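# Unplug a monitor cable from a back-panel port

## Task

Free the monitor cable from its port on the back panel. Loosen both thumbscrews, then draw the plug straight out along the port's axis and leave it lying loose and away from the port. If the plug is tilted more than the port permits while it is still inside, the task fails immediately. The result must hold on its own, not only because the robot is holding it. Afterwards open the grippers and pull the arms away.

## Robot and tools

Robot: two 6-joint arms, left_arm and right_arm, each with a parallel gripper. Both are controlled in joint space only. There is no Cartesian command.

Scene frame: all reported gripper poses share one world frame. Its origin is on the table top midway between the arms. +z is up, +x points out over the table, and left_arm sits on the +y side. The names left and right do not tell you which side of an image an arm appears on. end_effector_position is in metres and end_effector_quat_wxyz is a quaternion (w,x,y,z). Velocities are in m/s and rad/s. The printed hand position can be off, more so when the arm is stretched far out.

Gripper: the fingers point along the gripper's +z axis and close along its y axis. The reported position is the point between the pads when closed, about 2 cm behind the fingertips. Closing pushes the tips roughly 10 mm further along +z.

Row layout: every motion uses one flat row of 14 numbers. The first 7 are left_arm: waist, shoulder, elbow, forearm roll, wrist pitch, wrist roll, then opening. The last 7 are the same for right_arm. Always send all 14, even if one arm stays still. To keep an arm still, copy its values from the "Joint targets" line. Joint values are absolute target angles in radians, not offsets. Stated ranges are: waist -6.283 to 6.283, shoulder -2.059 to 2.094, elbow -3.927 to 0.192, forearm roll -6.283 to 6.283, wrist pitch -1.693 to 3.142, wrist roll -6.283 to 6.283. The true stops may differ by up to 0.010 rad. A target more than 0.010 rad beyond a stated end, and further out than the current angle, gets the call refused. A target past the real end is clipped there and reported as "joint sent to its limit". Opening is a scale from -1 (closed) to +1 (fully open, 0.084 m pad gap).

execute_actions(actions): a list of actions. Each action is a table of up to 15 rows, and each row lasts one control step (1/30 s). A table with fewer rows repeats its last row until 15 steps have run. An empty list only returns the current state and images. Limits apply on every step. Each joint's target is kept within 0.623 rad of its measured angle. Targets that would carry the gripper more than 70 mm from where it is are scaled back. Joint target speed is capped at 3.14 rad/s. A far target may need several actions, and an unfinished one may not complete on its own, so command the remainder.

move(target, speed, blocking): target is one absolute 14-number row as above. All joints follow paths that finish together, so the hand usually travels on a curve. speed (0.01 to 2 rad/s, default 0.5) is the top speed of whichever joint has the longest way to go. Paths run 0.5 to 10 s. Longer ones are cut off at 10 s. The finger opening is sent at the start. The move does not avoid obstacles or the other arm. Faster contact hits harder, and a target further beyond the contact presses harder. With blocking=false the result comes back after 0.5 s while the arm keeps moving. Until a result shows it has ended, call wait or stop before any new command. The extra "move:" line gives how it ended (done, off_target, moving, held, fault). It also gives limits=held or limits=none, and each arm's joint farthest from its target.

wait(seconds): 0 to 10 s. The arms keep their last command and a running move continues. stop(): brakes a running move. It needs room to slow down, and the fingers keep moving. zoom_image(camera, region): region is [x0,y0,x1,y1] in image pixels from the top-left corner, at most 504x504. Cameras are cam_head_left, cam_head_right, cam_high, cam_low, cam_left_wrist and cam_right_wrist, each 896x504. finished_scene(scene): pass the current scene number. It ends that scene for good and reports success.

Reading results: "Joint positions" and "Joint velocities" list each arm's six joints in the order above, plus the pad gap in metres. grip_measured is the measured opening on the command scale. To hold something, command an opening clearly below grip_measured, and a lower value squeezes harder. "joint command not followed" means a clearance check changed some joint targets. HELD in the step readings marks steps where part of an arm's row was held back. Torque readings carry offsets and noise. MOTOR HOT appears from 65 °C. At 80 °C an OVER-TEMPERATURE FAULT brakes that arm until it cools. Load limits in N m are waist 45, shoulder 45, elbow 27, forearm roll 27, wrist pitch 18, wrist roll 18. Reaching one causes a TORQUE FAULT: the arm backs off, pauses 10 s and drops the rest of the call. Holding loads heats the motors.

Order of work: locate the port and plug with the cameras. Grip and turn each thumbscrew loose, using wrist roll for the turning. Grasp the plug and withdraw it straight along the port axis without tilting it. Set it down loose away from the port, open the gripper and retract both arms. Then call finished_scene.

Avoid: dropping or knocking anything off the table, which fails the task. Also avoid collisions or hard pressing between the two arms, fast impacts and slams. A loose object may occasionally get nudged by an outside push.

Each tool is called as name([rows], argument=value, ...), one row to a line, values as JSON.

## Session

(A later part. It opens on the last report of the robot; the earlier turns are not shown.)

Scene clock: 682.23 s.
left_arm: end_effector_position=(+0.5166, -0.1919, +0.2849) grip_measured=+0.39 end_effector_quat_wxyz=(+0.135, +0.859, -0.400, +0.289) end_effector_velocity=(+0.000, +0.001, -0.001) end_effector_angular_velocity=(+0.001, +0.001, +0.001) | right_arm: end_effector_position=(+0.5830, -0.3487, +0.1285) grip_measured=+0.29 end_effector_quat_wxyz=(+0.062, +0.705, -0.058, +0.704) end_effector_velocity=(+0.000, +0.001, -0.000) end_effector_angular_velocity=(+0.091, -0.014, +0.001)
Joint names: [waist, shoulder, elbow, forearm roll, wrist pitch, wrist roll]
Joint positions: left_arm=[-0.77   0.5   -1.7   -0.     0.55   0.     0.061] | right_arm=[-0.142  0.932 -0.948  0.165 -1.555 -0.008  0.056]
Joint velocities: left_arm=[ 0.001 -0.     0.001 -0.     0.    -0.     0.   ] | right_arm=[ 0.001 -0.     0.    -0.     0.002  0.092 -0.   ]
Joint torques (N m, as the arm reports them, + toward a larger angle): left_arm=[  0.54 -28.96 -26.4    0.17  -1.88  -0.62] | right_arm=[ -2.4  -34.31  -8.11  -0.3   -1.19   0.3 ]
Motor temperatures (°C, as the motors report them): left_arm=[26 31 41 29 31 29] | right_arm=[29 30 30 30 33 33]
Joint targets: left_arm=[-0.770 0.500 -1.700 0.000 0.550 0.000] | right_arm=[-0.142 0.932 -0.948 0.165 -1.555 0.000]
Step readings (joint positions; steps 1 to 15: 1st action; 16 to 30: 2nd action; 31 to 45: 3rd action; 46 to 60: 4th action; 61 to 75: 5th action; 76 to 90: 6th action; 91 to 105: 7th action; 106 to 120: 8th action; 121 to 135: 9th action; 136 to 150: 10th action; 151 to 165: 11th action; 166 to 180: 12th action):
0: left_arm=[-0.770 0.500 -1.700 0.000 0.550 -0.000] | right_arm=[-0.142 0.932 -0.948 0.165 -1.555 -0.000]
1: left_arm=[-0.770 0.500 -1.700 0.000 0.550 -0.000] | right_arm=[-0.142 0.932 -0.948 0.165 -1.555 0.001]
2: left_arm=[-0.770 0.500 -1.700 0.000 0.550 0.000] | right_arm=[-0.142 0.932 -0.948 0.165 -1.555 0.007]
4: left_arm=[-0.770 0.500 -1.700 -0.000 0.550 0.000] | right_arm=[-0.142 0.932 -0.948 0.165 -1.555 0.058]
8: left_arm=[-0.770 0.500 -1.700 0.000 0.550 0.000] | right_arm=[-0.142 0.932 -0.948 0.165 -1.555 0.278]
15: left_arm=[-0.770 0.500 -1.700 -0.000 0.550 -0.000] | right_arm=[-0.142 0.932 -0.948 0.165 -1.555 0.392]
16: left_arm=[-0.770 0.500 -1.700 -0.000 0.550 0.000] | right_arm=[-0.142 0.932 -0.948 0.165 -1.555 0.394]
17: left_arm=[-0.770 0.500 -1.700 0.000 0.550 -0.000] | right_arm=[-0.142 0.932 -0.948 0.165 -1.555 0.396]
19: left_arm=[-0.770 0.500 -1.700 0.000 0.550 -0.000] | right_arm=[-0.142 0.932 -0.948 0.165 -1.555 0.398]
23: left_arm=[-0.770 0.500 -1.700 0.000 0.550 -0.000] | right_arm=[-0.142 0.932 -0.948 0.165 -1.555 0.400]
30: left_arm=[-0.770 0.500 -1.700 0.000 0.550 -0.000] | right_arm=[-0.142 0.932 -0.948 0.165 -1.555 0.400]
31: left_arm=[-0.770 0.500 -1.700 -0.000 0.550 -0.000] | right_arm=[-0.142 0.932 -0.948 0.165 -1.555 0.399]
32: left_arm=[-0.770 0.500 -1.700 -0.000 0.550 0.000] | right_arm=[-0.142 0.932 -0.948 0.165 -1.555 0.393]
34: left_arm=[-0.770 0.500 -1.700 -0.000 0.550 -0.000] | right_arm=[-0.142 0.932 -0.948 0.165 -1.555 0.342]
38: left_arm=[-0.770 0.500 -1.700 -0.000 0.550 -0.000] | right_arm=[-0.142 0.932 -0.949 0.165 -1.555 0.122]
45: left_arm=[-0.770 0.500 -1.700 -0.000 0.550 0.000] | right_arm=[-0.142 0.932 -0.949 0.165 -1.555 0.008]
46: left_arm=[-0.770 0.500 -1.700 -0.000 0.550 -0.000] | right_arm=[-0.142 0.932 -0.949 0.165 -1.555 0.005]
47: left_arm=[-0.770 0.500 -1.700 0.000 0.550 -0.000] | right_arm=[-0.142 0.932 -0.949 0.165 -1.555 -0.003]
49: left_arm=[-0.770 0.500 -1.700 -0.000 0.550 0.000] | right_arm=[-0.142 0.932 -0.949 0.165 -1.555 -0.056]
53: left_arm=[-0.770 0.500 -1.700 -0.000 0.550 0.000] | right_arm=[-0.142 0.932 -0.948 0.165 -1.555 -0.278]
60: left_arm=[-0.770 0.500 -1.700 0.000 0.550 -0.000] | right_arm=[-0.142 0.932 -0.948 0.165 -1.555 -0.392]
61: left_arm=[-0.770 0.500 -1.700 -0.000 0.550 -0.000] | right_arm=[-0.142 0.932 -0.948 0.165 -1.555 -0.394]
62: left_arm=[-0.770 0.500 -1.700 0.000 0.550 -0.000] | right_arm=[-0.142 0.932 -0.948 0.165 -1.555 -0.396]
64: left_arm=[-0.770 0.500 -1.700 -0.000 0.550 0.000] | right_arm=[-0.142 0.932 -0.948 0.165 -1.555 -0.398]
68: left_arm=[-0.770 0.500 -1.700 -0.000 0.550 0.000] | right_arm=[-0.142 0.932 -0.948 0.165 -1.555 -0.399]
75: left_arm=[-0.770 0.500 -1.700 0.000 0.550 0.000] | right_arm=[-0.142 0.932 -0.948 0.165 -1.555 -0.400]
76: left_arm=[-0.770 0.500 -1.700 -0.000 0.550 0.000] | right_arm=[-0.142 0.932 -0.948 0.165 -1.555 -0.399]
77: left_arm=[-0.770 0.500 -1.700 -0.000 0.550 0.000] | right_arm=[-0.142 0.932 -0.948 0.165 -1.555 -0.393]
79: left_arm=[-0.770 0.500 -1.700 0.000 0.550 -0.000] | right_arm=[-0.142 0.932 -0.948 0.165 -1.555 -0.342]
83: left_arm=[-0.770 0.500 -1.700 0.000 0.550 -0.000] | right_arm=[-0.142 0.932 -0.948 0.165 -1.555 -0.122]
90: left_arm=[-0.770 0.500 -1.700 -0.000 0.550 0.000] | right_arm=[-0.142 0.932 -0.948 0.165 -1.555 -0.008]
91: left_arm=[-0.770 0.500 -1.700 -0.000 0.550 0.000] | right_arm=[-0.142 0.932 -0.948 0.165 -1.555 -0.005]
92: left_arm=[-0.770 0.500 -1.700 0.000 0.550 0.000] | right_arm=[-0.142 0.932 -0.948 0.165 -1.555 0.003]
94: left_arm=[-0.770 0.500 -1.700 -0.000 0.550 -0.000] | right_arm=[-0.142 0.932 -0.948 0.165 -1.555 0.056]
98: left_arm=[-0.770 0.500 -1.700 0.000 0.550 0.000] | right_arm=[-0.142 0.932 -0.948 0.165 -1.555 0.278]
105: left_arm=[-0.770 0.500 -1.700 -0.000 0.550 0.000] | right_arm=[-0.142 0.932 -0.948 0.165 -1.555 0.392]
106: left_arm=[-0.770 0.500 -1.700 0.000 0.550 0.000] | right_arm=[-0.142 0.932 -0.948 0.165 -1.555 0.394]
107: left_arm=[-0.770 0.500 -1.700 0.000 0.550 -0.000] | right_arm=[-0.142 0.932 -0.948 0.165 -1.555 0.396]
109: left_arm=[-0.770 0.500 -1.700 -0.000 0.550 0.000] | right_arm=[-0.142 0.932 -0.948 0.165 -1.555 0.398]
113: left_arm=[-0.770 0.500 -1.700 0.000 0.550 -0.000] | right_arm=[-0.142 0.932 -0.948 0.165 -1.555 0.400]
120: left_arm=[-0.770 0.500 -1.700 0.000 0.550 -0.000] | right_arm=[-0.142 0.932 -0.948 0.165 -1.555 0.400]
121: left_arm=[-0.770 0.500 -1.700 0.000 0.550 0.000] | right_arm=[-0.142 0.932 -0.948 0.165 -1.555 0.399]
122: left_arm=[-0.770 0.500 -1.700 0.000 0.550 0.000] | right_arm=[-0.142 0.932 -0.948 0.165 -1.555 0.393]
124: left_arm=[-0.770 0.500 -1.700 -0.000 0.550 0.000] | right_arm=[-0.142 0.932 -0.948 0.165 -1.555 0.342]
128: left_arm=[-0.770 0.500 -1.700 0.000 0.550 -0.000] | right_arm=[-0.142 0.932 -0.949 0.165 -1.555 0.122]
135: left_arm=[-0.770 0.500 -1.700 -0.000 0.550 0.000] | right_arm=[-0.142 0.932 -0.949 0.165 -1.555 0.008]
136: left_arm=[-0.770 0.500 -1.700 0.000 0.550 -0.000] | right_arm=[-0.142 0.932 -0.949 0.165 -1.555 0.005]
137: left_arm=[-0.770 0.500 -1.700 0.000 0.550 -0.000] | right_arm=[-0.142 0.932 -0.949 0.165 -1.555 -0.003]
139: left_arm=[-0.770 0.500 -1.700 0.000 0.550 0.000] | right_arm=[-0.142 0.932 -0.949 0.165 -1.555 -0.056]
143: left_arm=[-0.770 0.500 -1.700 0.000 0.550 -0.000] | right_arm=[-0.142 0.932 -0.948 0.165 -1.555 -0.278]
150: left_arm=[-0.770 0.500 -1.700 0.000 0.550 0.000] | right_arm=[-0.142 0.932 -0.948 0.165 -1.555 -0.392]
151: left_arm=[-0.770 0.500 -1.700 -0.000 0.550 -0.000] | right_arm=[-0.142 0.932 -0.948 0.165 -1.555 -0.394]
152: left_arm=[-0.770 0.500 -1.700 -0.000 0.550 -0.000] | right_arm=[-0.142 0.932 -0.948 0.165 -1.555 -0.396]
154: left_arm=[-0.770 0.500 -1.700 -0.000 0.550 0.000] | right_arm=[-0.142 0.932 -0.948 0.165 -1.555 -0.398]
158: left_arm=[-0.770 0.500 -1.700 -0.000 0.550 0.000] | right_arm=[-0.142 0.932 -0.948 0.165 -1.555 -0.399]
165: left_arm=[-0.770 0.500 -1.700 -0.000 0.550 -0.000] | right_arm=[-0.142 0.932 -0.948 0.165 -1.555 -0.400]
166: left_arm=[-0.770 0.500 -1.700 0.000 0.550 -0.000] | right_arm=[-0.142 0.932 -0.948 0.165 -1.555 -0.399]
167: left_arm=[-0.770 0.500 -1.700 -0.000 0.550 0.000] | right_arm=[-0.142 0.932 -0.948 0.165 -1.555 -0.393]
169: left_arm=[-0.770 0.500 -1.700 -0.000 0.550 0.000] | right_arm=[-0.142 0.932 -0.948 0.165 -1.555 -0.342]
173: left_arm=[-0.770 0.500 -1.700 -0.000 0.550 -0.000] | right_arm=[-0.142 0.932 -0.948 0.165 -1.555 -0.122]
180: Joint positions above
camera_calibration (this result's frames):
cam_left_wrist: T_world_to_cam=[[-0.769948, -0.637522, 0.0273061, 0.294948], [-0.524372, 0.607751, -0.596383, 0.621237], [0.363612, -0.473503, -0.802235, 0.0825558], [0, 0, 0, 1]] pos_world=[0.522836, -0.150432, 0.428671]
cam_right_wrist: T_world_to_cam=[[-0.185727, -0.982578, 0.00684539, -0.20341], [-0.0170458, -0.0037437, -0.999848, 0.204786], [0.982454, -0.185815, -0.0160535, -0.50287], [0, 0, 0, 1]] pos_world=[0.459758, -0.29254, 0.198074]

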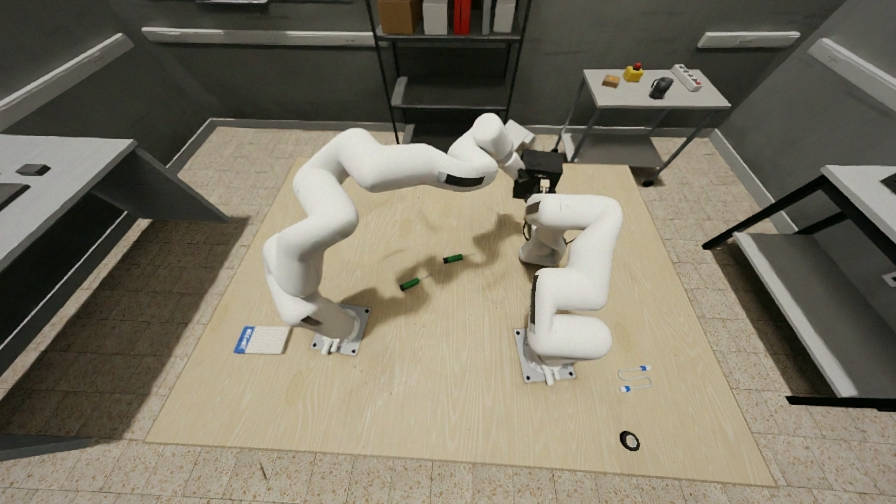

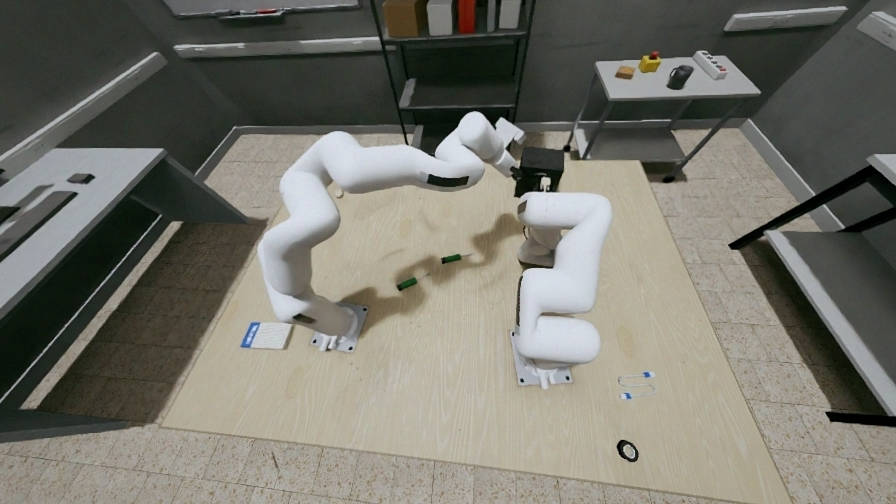

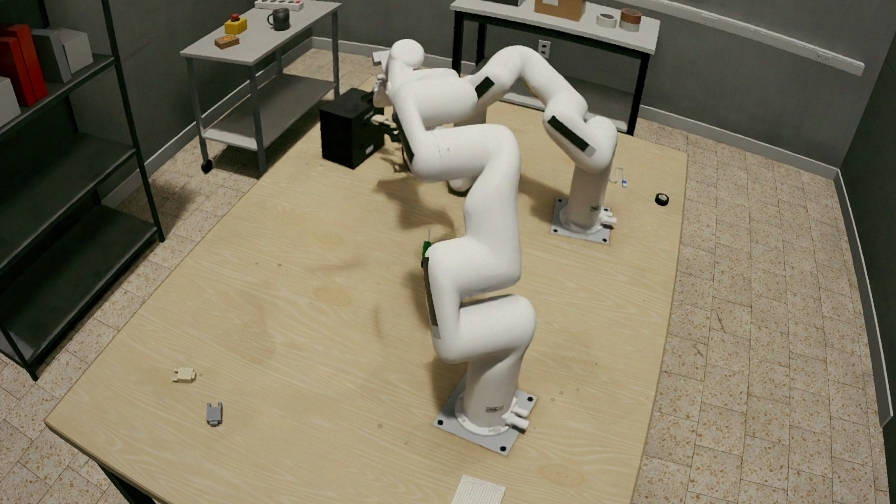

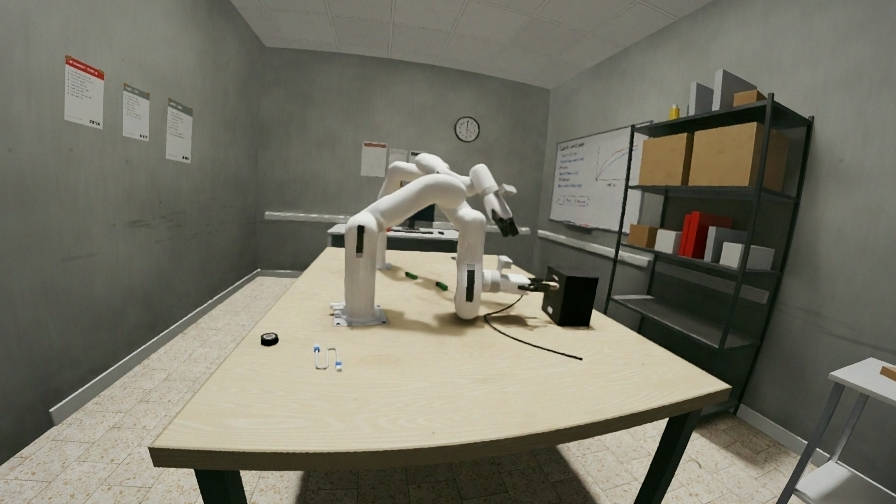

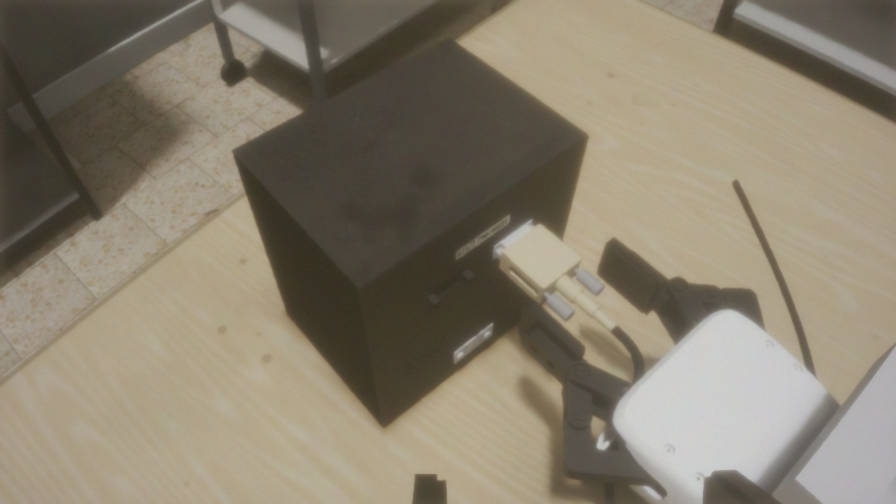

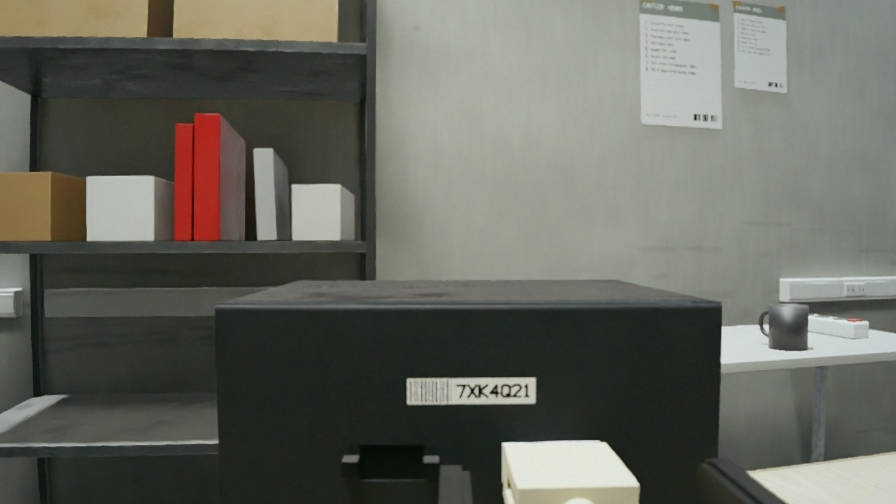

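move(target=[-0.77,0.5,-1.7,0,0.55,0,0.4,-0.1468,0.9407,-0.9831,0.1602,-1.5287,0,0.1], speed=0.03)

move(target=[-0.77,0.5,-1.7,0,0.55,0,0.4,-0.1468,0.9407,-0.9831,0.1602,-1.5287,0,-1])

move(target=[-0.77,0.5,-1.7,0,0.55,0,0.4,-0.139,0.9276,-0.9275,0.168,-1.5711,0,-1], speed=0.02)

Scene clock: 699.10 s.
left_arm: end_effector_position=(+0.5166, -0.1919, +0.2849) grip_measured=+0.39 end_effector_quat_wxyz=(+0.135, +0.859, -0.400, +0.289) end_effector_velocity=(-0.000, +0.000, -0.001) end_effector_angular_velocity=(+0.002, +0.001, -0.000) | right_arm: end_effector_position=(+0.5929, -0.3507, +0.1283) grip_measured=+0.09 end_effector_quat_wxyz=(+0.058, +0.705, -0.062, +0.705) end_effector_velocity=(+0.001, -0.000, -0.000) end_effector_angular_velocity=(-0.001, +0.001, -0.000)
Joint names: [waist, shoulder, elbow, forearm roll, wrist pitch, wrist roll]
Joint positions: left_arm=[-0.77   0.5   -1.7   -0.     0.55   0.     0.061] | right_arm=[-0.147  0.941 -0.983  0.16  -1.529 -0.     0.048]
Joint velocities: left_arm=[-0.     0.001  0.001  0.001 -0.    -0.    -0.   ] | right_arm=[-0.    -0.    -0.002 -0.     0.003 -0.002 -0.   ]
Joint torques (N m, as the arm reports them, + toward a larger angle): left_arm=[  0.47 -28.56 -26.18  -0.12  -2.3   -0.44] | right_arm=[ -3.14 -36.72 -10.44  -0.08  -1.54   0.48]
Motor temperatures (°C, as the motors report them): left_arm=[26 31 41 29 31 29] | right_arm=[29 30 30 30 33 33]
Joint targets: left_arm=[-0.770 0.500 -1.700 0.000 0.550 0.000] | right_arm=[-0.147 0.941 -0.983 0.160 -1.529 0.000]
move: done; limits=none; left_arm: farthest joint: the waist, 0.000 radians from its target (0.000 radians at the start); right_arm: farthest joint: the waist, 0.000 radians from its target (0.005 radians at the start)
camera_calibration (this result's frames):
cam_left_wrist: T_world_to_cam=[[-0.769949, -0.637521, 0.0273061, 0.294948], [-0.524372, 0.607751, -0.596383, 0.621237], [0.363612, -0.473503, -0.802235, 0.0825558], [0, 0, 0, 1]] pos_world=[0.522836, -0.150432, 0.428671]
cam_right_wrist: T_world_to_cam=[[-0.18552, -0.982625, -0.00558694, -0.202058], [-0.0155532, 0.00862129, -0.999842, 0.208273], [0.982517, -0.185404, -0.0168823, -0.51275], [0, 0, 0, 1]] pos_world=[0.469539, -0.295408, 0.198454]

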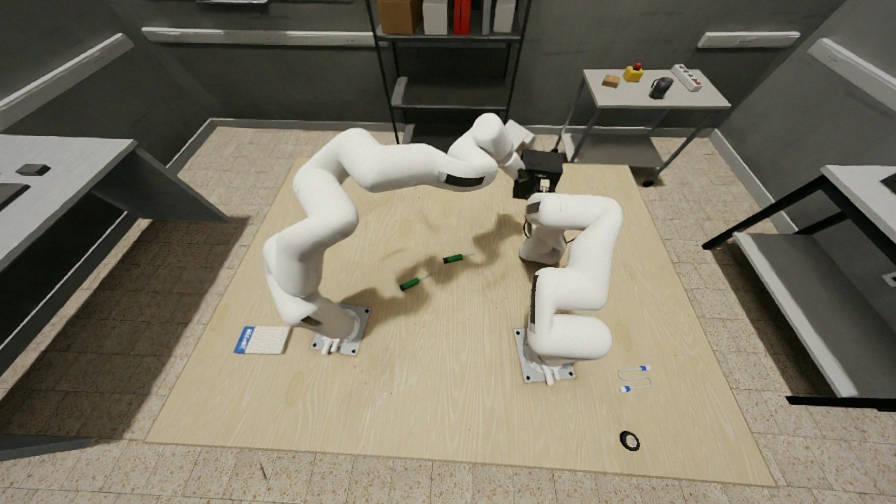

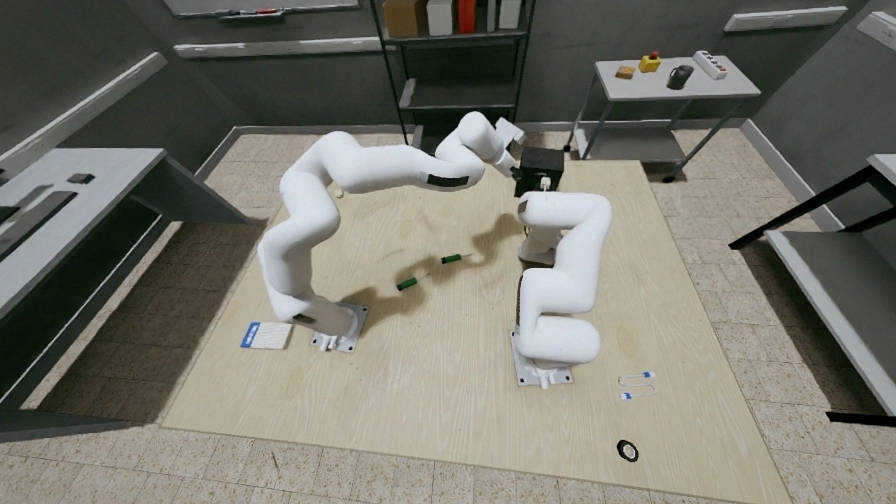

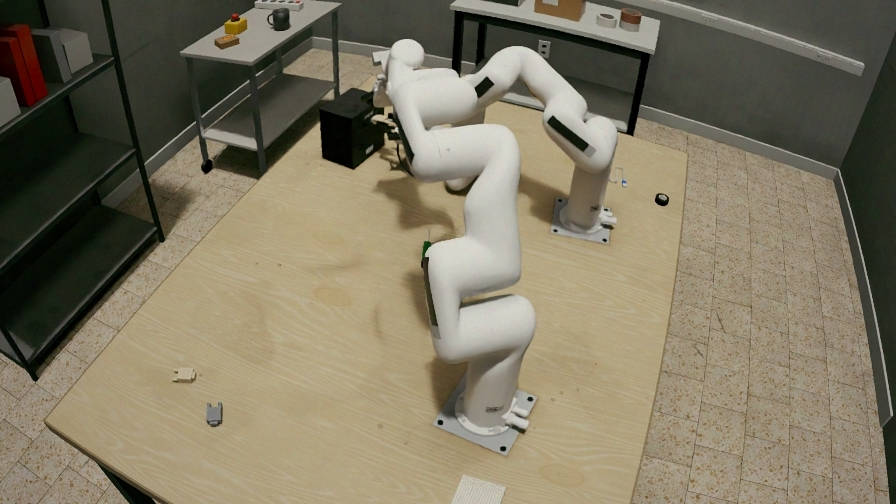

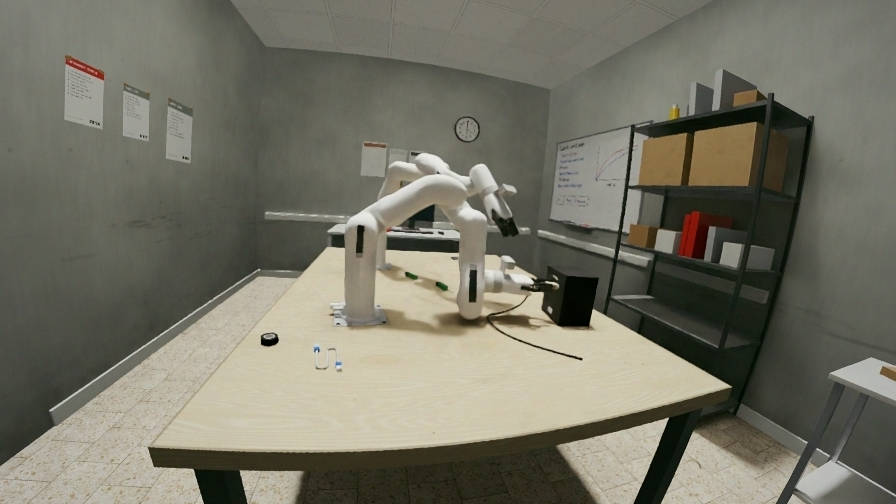

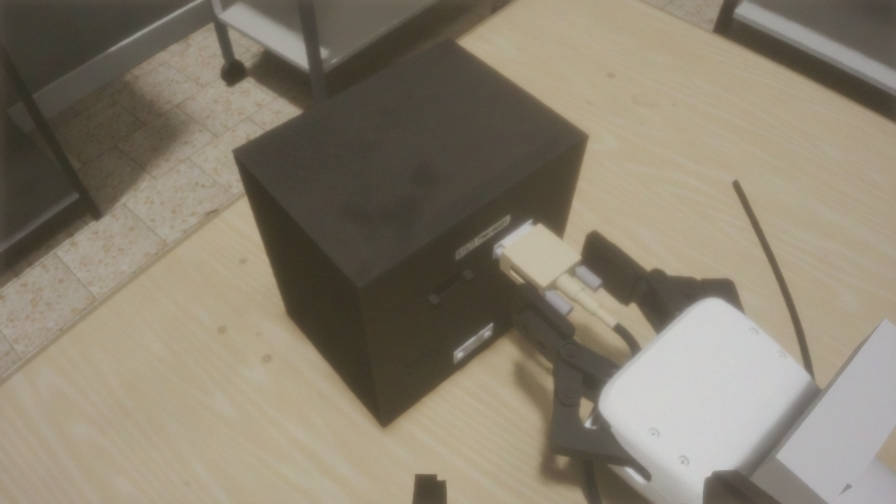

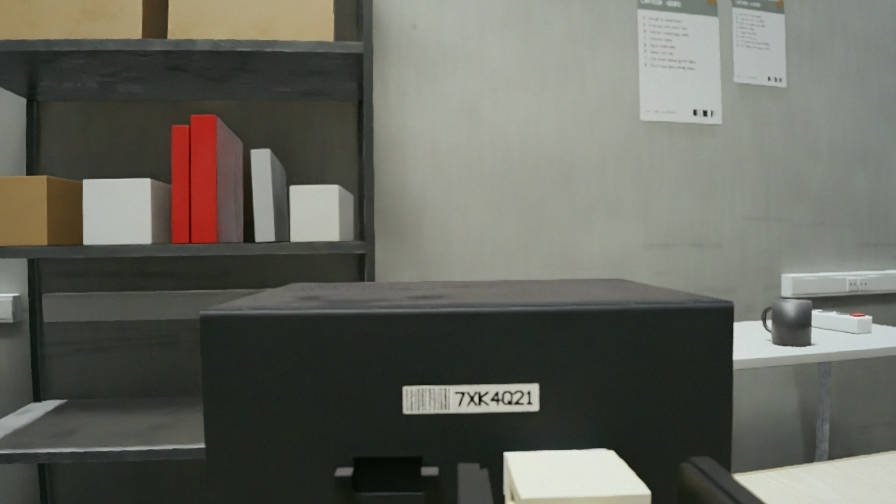

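Scene clock: 699.80 s.
left_arm: end_effector_position=(+0.5166, -0.1919, +0.2849) grip_measured=+0.39 end_effector_quat_wxyz=(+0.135, +0.859, -0.400, +0.289) end_effector_velocity=(-0.000, -0.000, +0.000) end_effector_angular_velocity=(-0.000, -0.000, -0.001) | right_arm: end_effector_position=(+0.5929, -0.3504, +0.1284) grip_measured=-0.29 end_effector_quat_wxyz=(+0.058, +0.704, -0.062, +0.705) end_effector_velocity=(+0.000, -0.000, +0.000) end_effector_angular_velocity=(+0.002, -0.000, -0.000)
Joint names: [waist, shoulder, elbow, forearm roll, wrist pitch, wrist roll]
Joint positions: left_arm=[-0.77   0.5   -1.7    0.     0.55  -0.     0.061] | right_arm=[-0.146  0.941 -0.983  0.16  -1.529 -0.     0.031]
Joint velocities: left_arm=[-0.001 -0.    -0.     0.     0.     0.     0.   ] | right_arm=[-0.    -0.001 -0.     0.     0.001  0.002  0.   ]
Joint torques (N m, as the arm reports them, + toward a larger angle): left_arm=[  0.79 -29.5  -25.91  -0.39  -2.41  -0.72] | right_arm=[ -5.88 -37.38 -11.23   0.7   -1.12   0.34]
Motor temperatures (°C, as the motors report them): left_arm=[26 31 41 29 31 29] | right_arm=[29 30 30 30 33 33]
Joint targets: left_arm=[-0.770 0.500 -1.700 0.000 0.550 0.000] | right_arm=[-0.147 0.941 -0.983 0.160 -1.529 0.000]
move: done; limits=none; left_arm: farthest joint: the waist, 0.000 radians from its target (0.000 radians at the start); right_arm: farthest joint: the waist, 0.000 radians from its target (0.000 radians at the start)
camera_calibration (this result's frames):
cam_left_wrist: T_world_to_cam=[[-0.769948, -0.637522, 0.0273062, 0.294948], [-0.524372, 0.607751, -0.596383, 0.621237], [0.363612, -0.473503, -0.802235, 0.0825558], [0, 0, 0, 1]] pos_world=[0.522836, -0.150432, 0.428671]
cam_right_wrist: T_world_to_cam=[[-0.184884, -0.982745, -0.00556918, -0.202185], [-0.0154729, 0.008577, -0.999843, 0.20822], [0.982639, -0.184769, -0.0167917, -0.512564], [0, 0, 0, 1]] pos_world=[0.469506, -0.295188, 0.198455]

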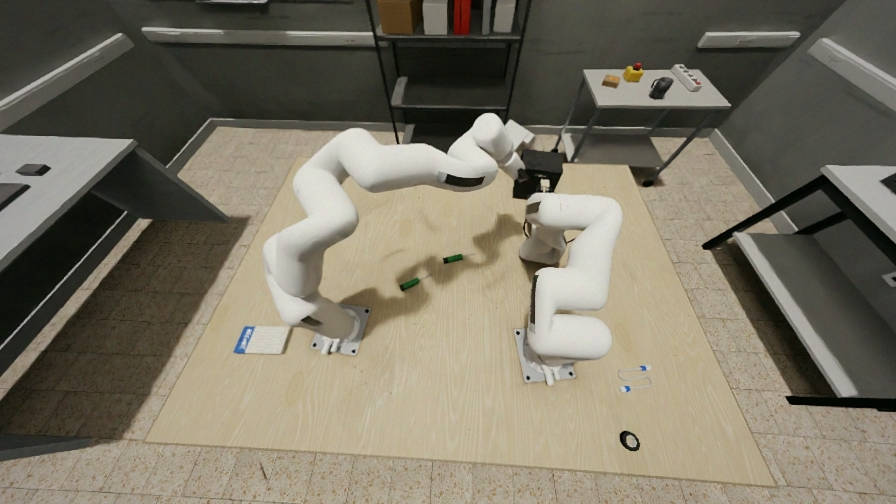

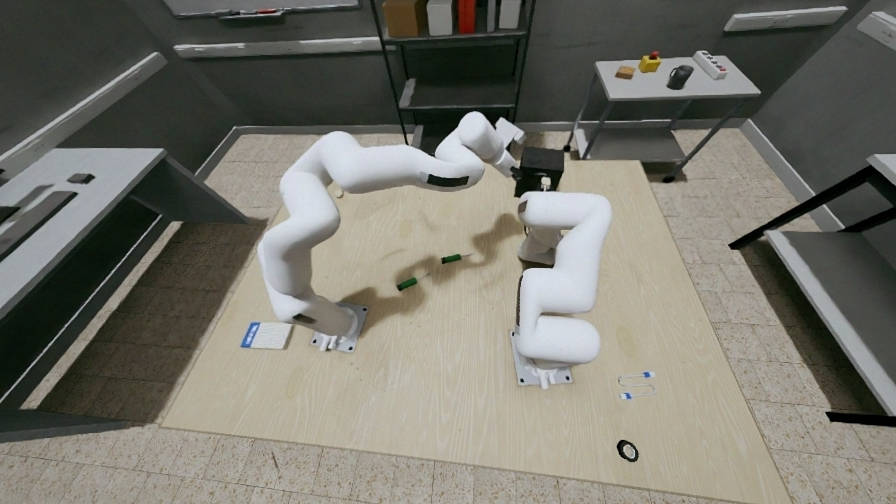

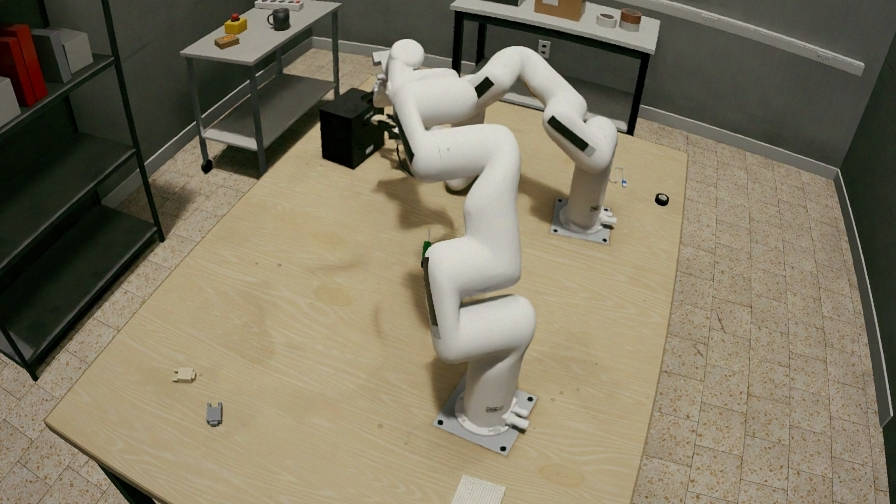

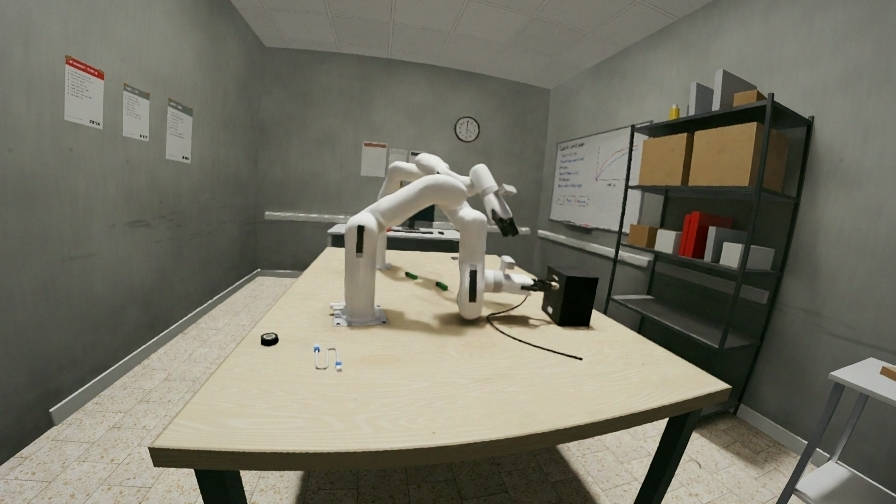

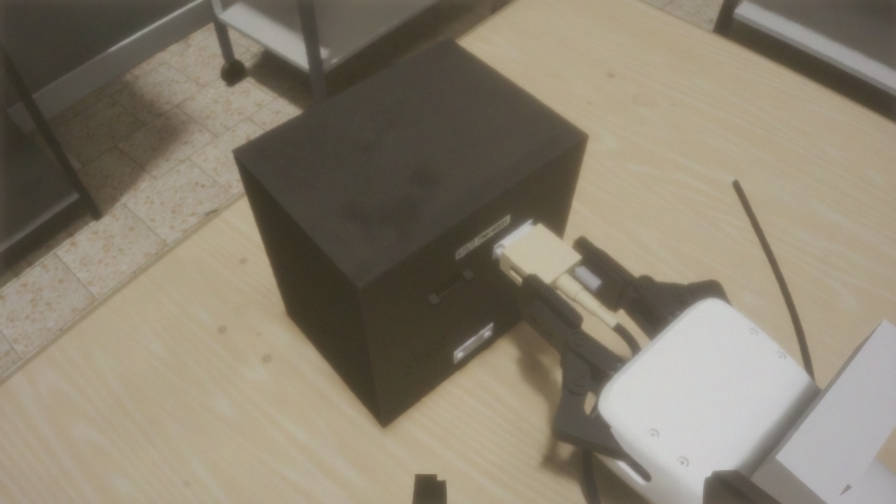

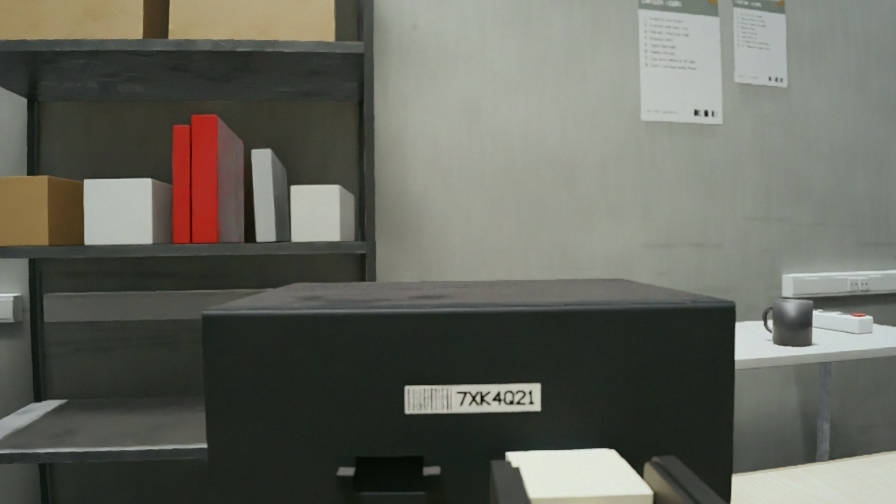

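Scene clock: 702.80 s.
left_arm: end_effector_position=(+0.5166, -0.1919, +0.2849) grip_measured=+0.39 end_effector_quat_wxyz=(+0.135, +0.859, -0.400, +0.289) end_effector_velocity=(-0.000, -0.000, -0.001) end_effector_angular_velocity=(+0.001, +0.001, +0.000) | right_arm: end_effector_position=(+0.5770, -0.3474, +0.1284) grip_measured=-0.29 end_effector_quat_wxyz=(+0.060, +0.704, -0.060, +0.705) end_effector_velocity=(-0.001, +0.000, -0.001) end_effector_angular_velocity=(+0.001, +0.001, +0.000)
Joint names: [waist, shoulder, elbow, forearm roll, wrist pitch, wrist roll]
Joint positions: left_arm=[-0.77   0.5   -1.7    0.     0.55   0.     0.061] | right_arm=[-0.139  0.928 -0.928  0.168 -1.571  0.     0.031]
Joint velocities: left_arm=[-0.     0.001  0.     0.    -0.    -0.001 -0.   ] | right_arm=[ 0.     0.001  0.002  0.    -0.001  0.001 -0.   ]
Joint torques (N m, as the arm reports them, + toward a larger angle): left_arm=[  0.27 -28.87 -25.92   0.1   -2.39  -0.43] | right_arm=[ -1.98 -32.87  -6.89   0.12  -1.2    0.31]
Motor temperatures (°C, as the motors report them): left_arm=[26 31 41 29 31 29] | right_arm=[29 30 30 30 33 33]
Joint targets: left_arm=[-0.770 0.500 -1.700 0.000 0.550 0.000] | right_arm=[-0.139 0.928 -0.927 0.168 -1.571 0.000]
move: done; limits=none; left_arm: farthest joint: the waist, 0.000 radians from its target (0.000 radians at the start); right_arm: farthest joint: the waist, 0.000 radians from its target (0.007 radians at the start)
camera_calibration (this result's frames):
cam_left_wrist: T_world_to_cam=[[-0.769949, -0.637521, 0.0273061, 0.294948], [-0.524372, 0.607751, -0.596383, 0.621237], [0.363612, -0.473503, -0.802235, 0.0825558], [0, 0, 0, 1]] pos_world=[0.522836, -0.150432, 0.428671]
cam_right_wrist: T_world_to_cam=[[-0.185703, -0.982605, 0.00110631, -0.202586], [-0.0160092, 0.00189984, -0.99987, 0.205958], [0.982475, -0.185697, -0.0160835, -0.49667], [0, 0, 0, 1]] pos_world=[0.453643, -0.291683, 0.198167]

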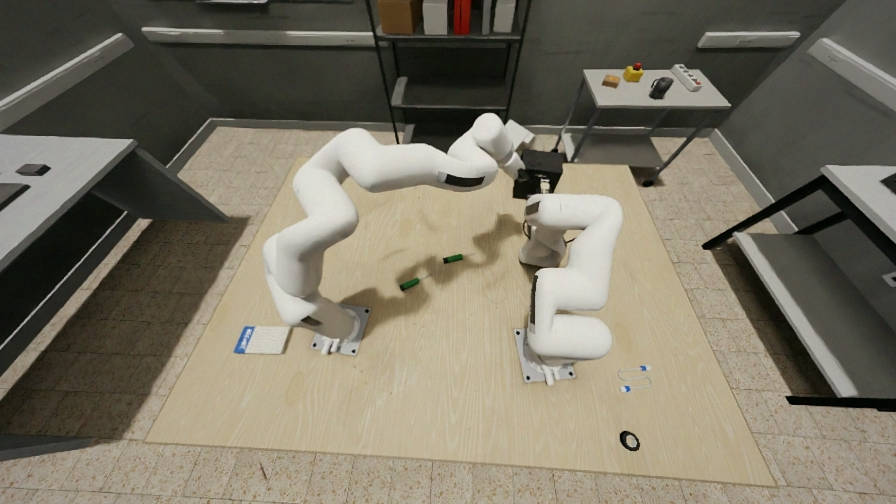

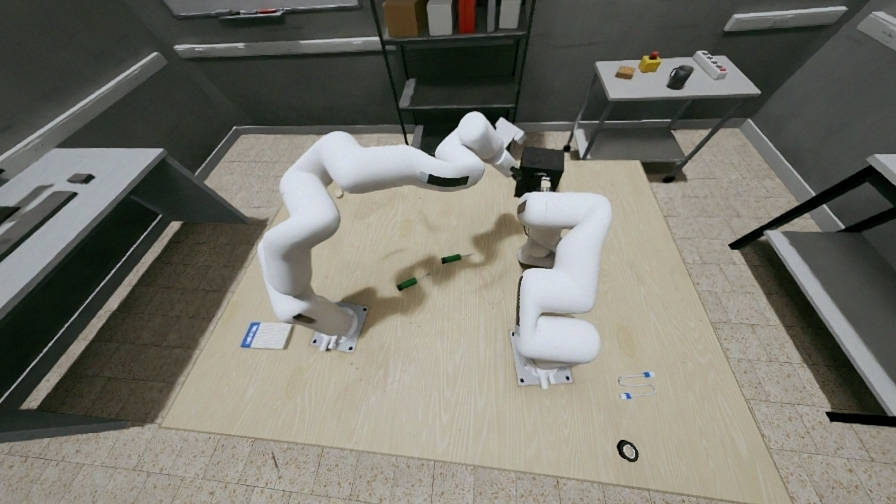

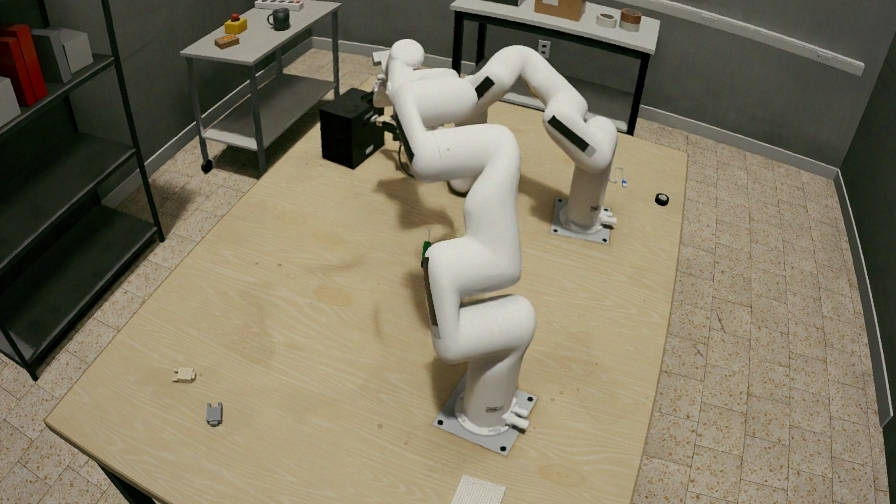

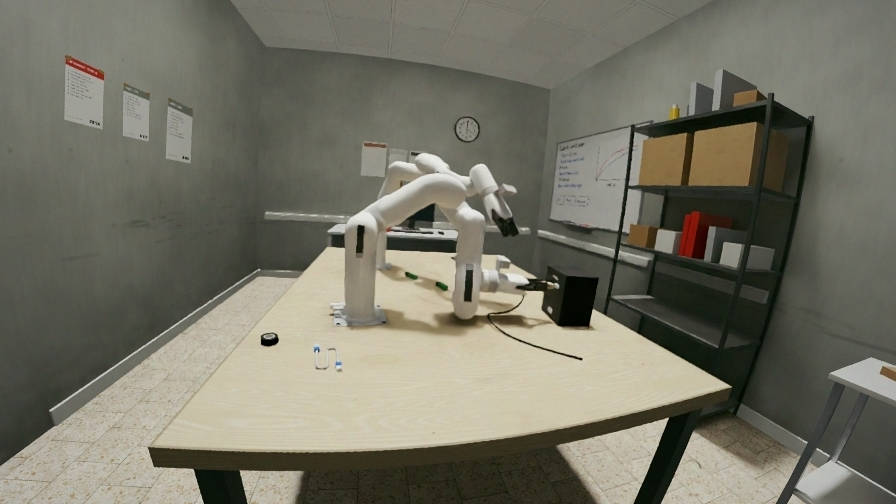

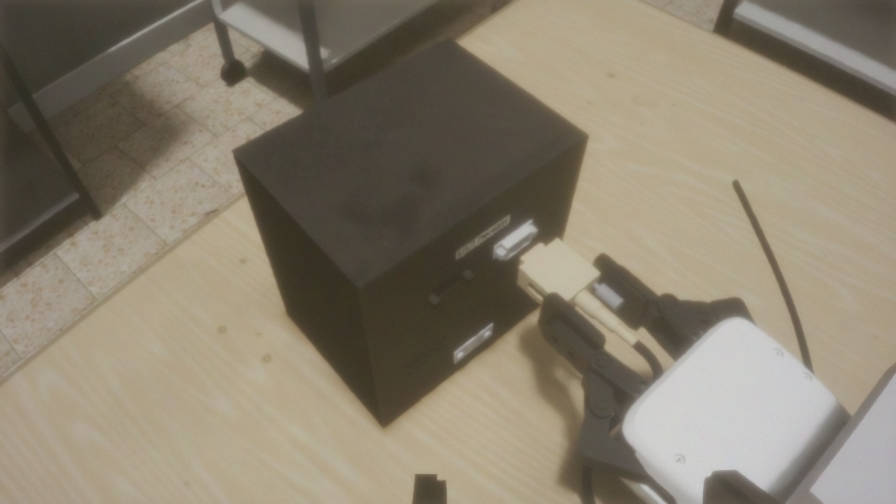

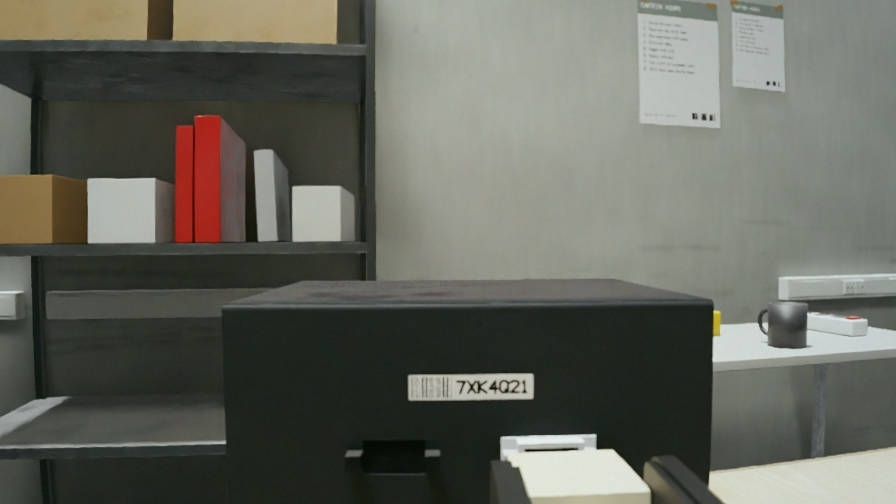

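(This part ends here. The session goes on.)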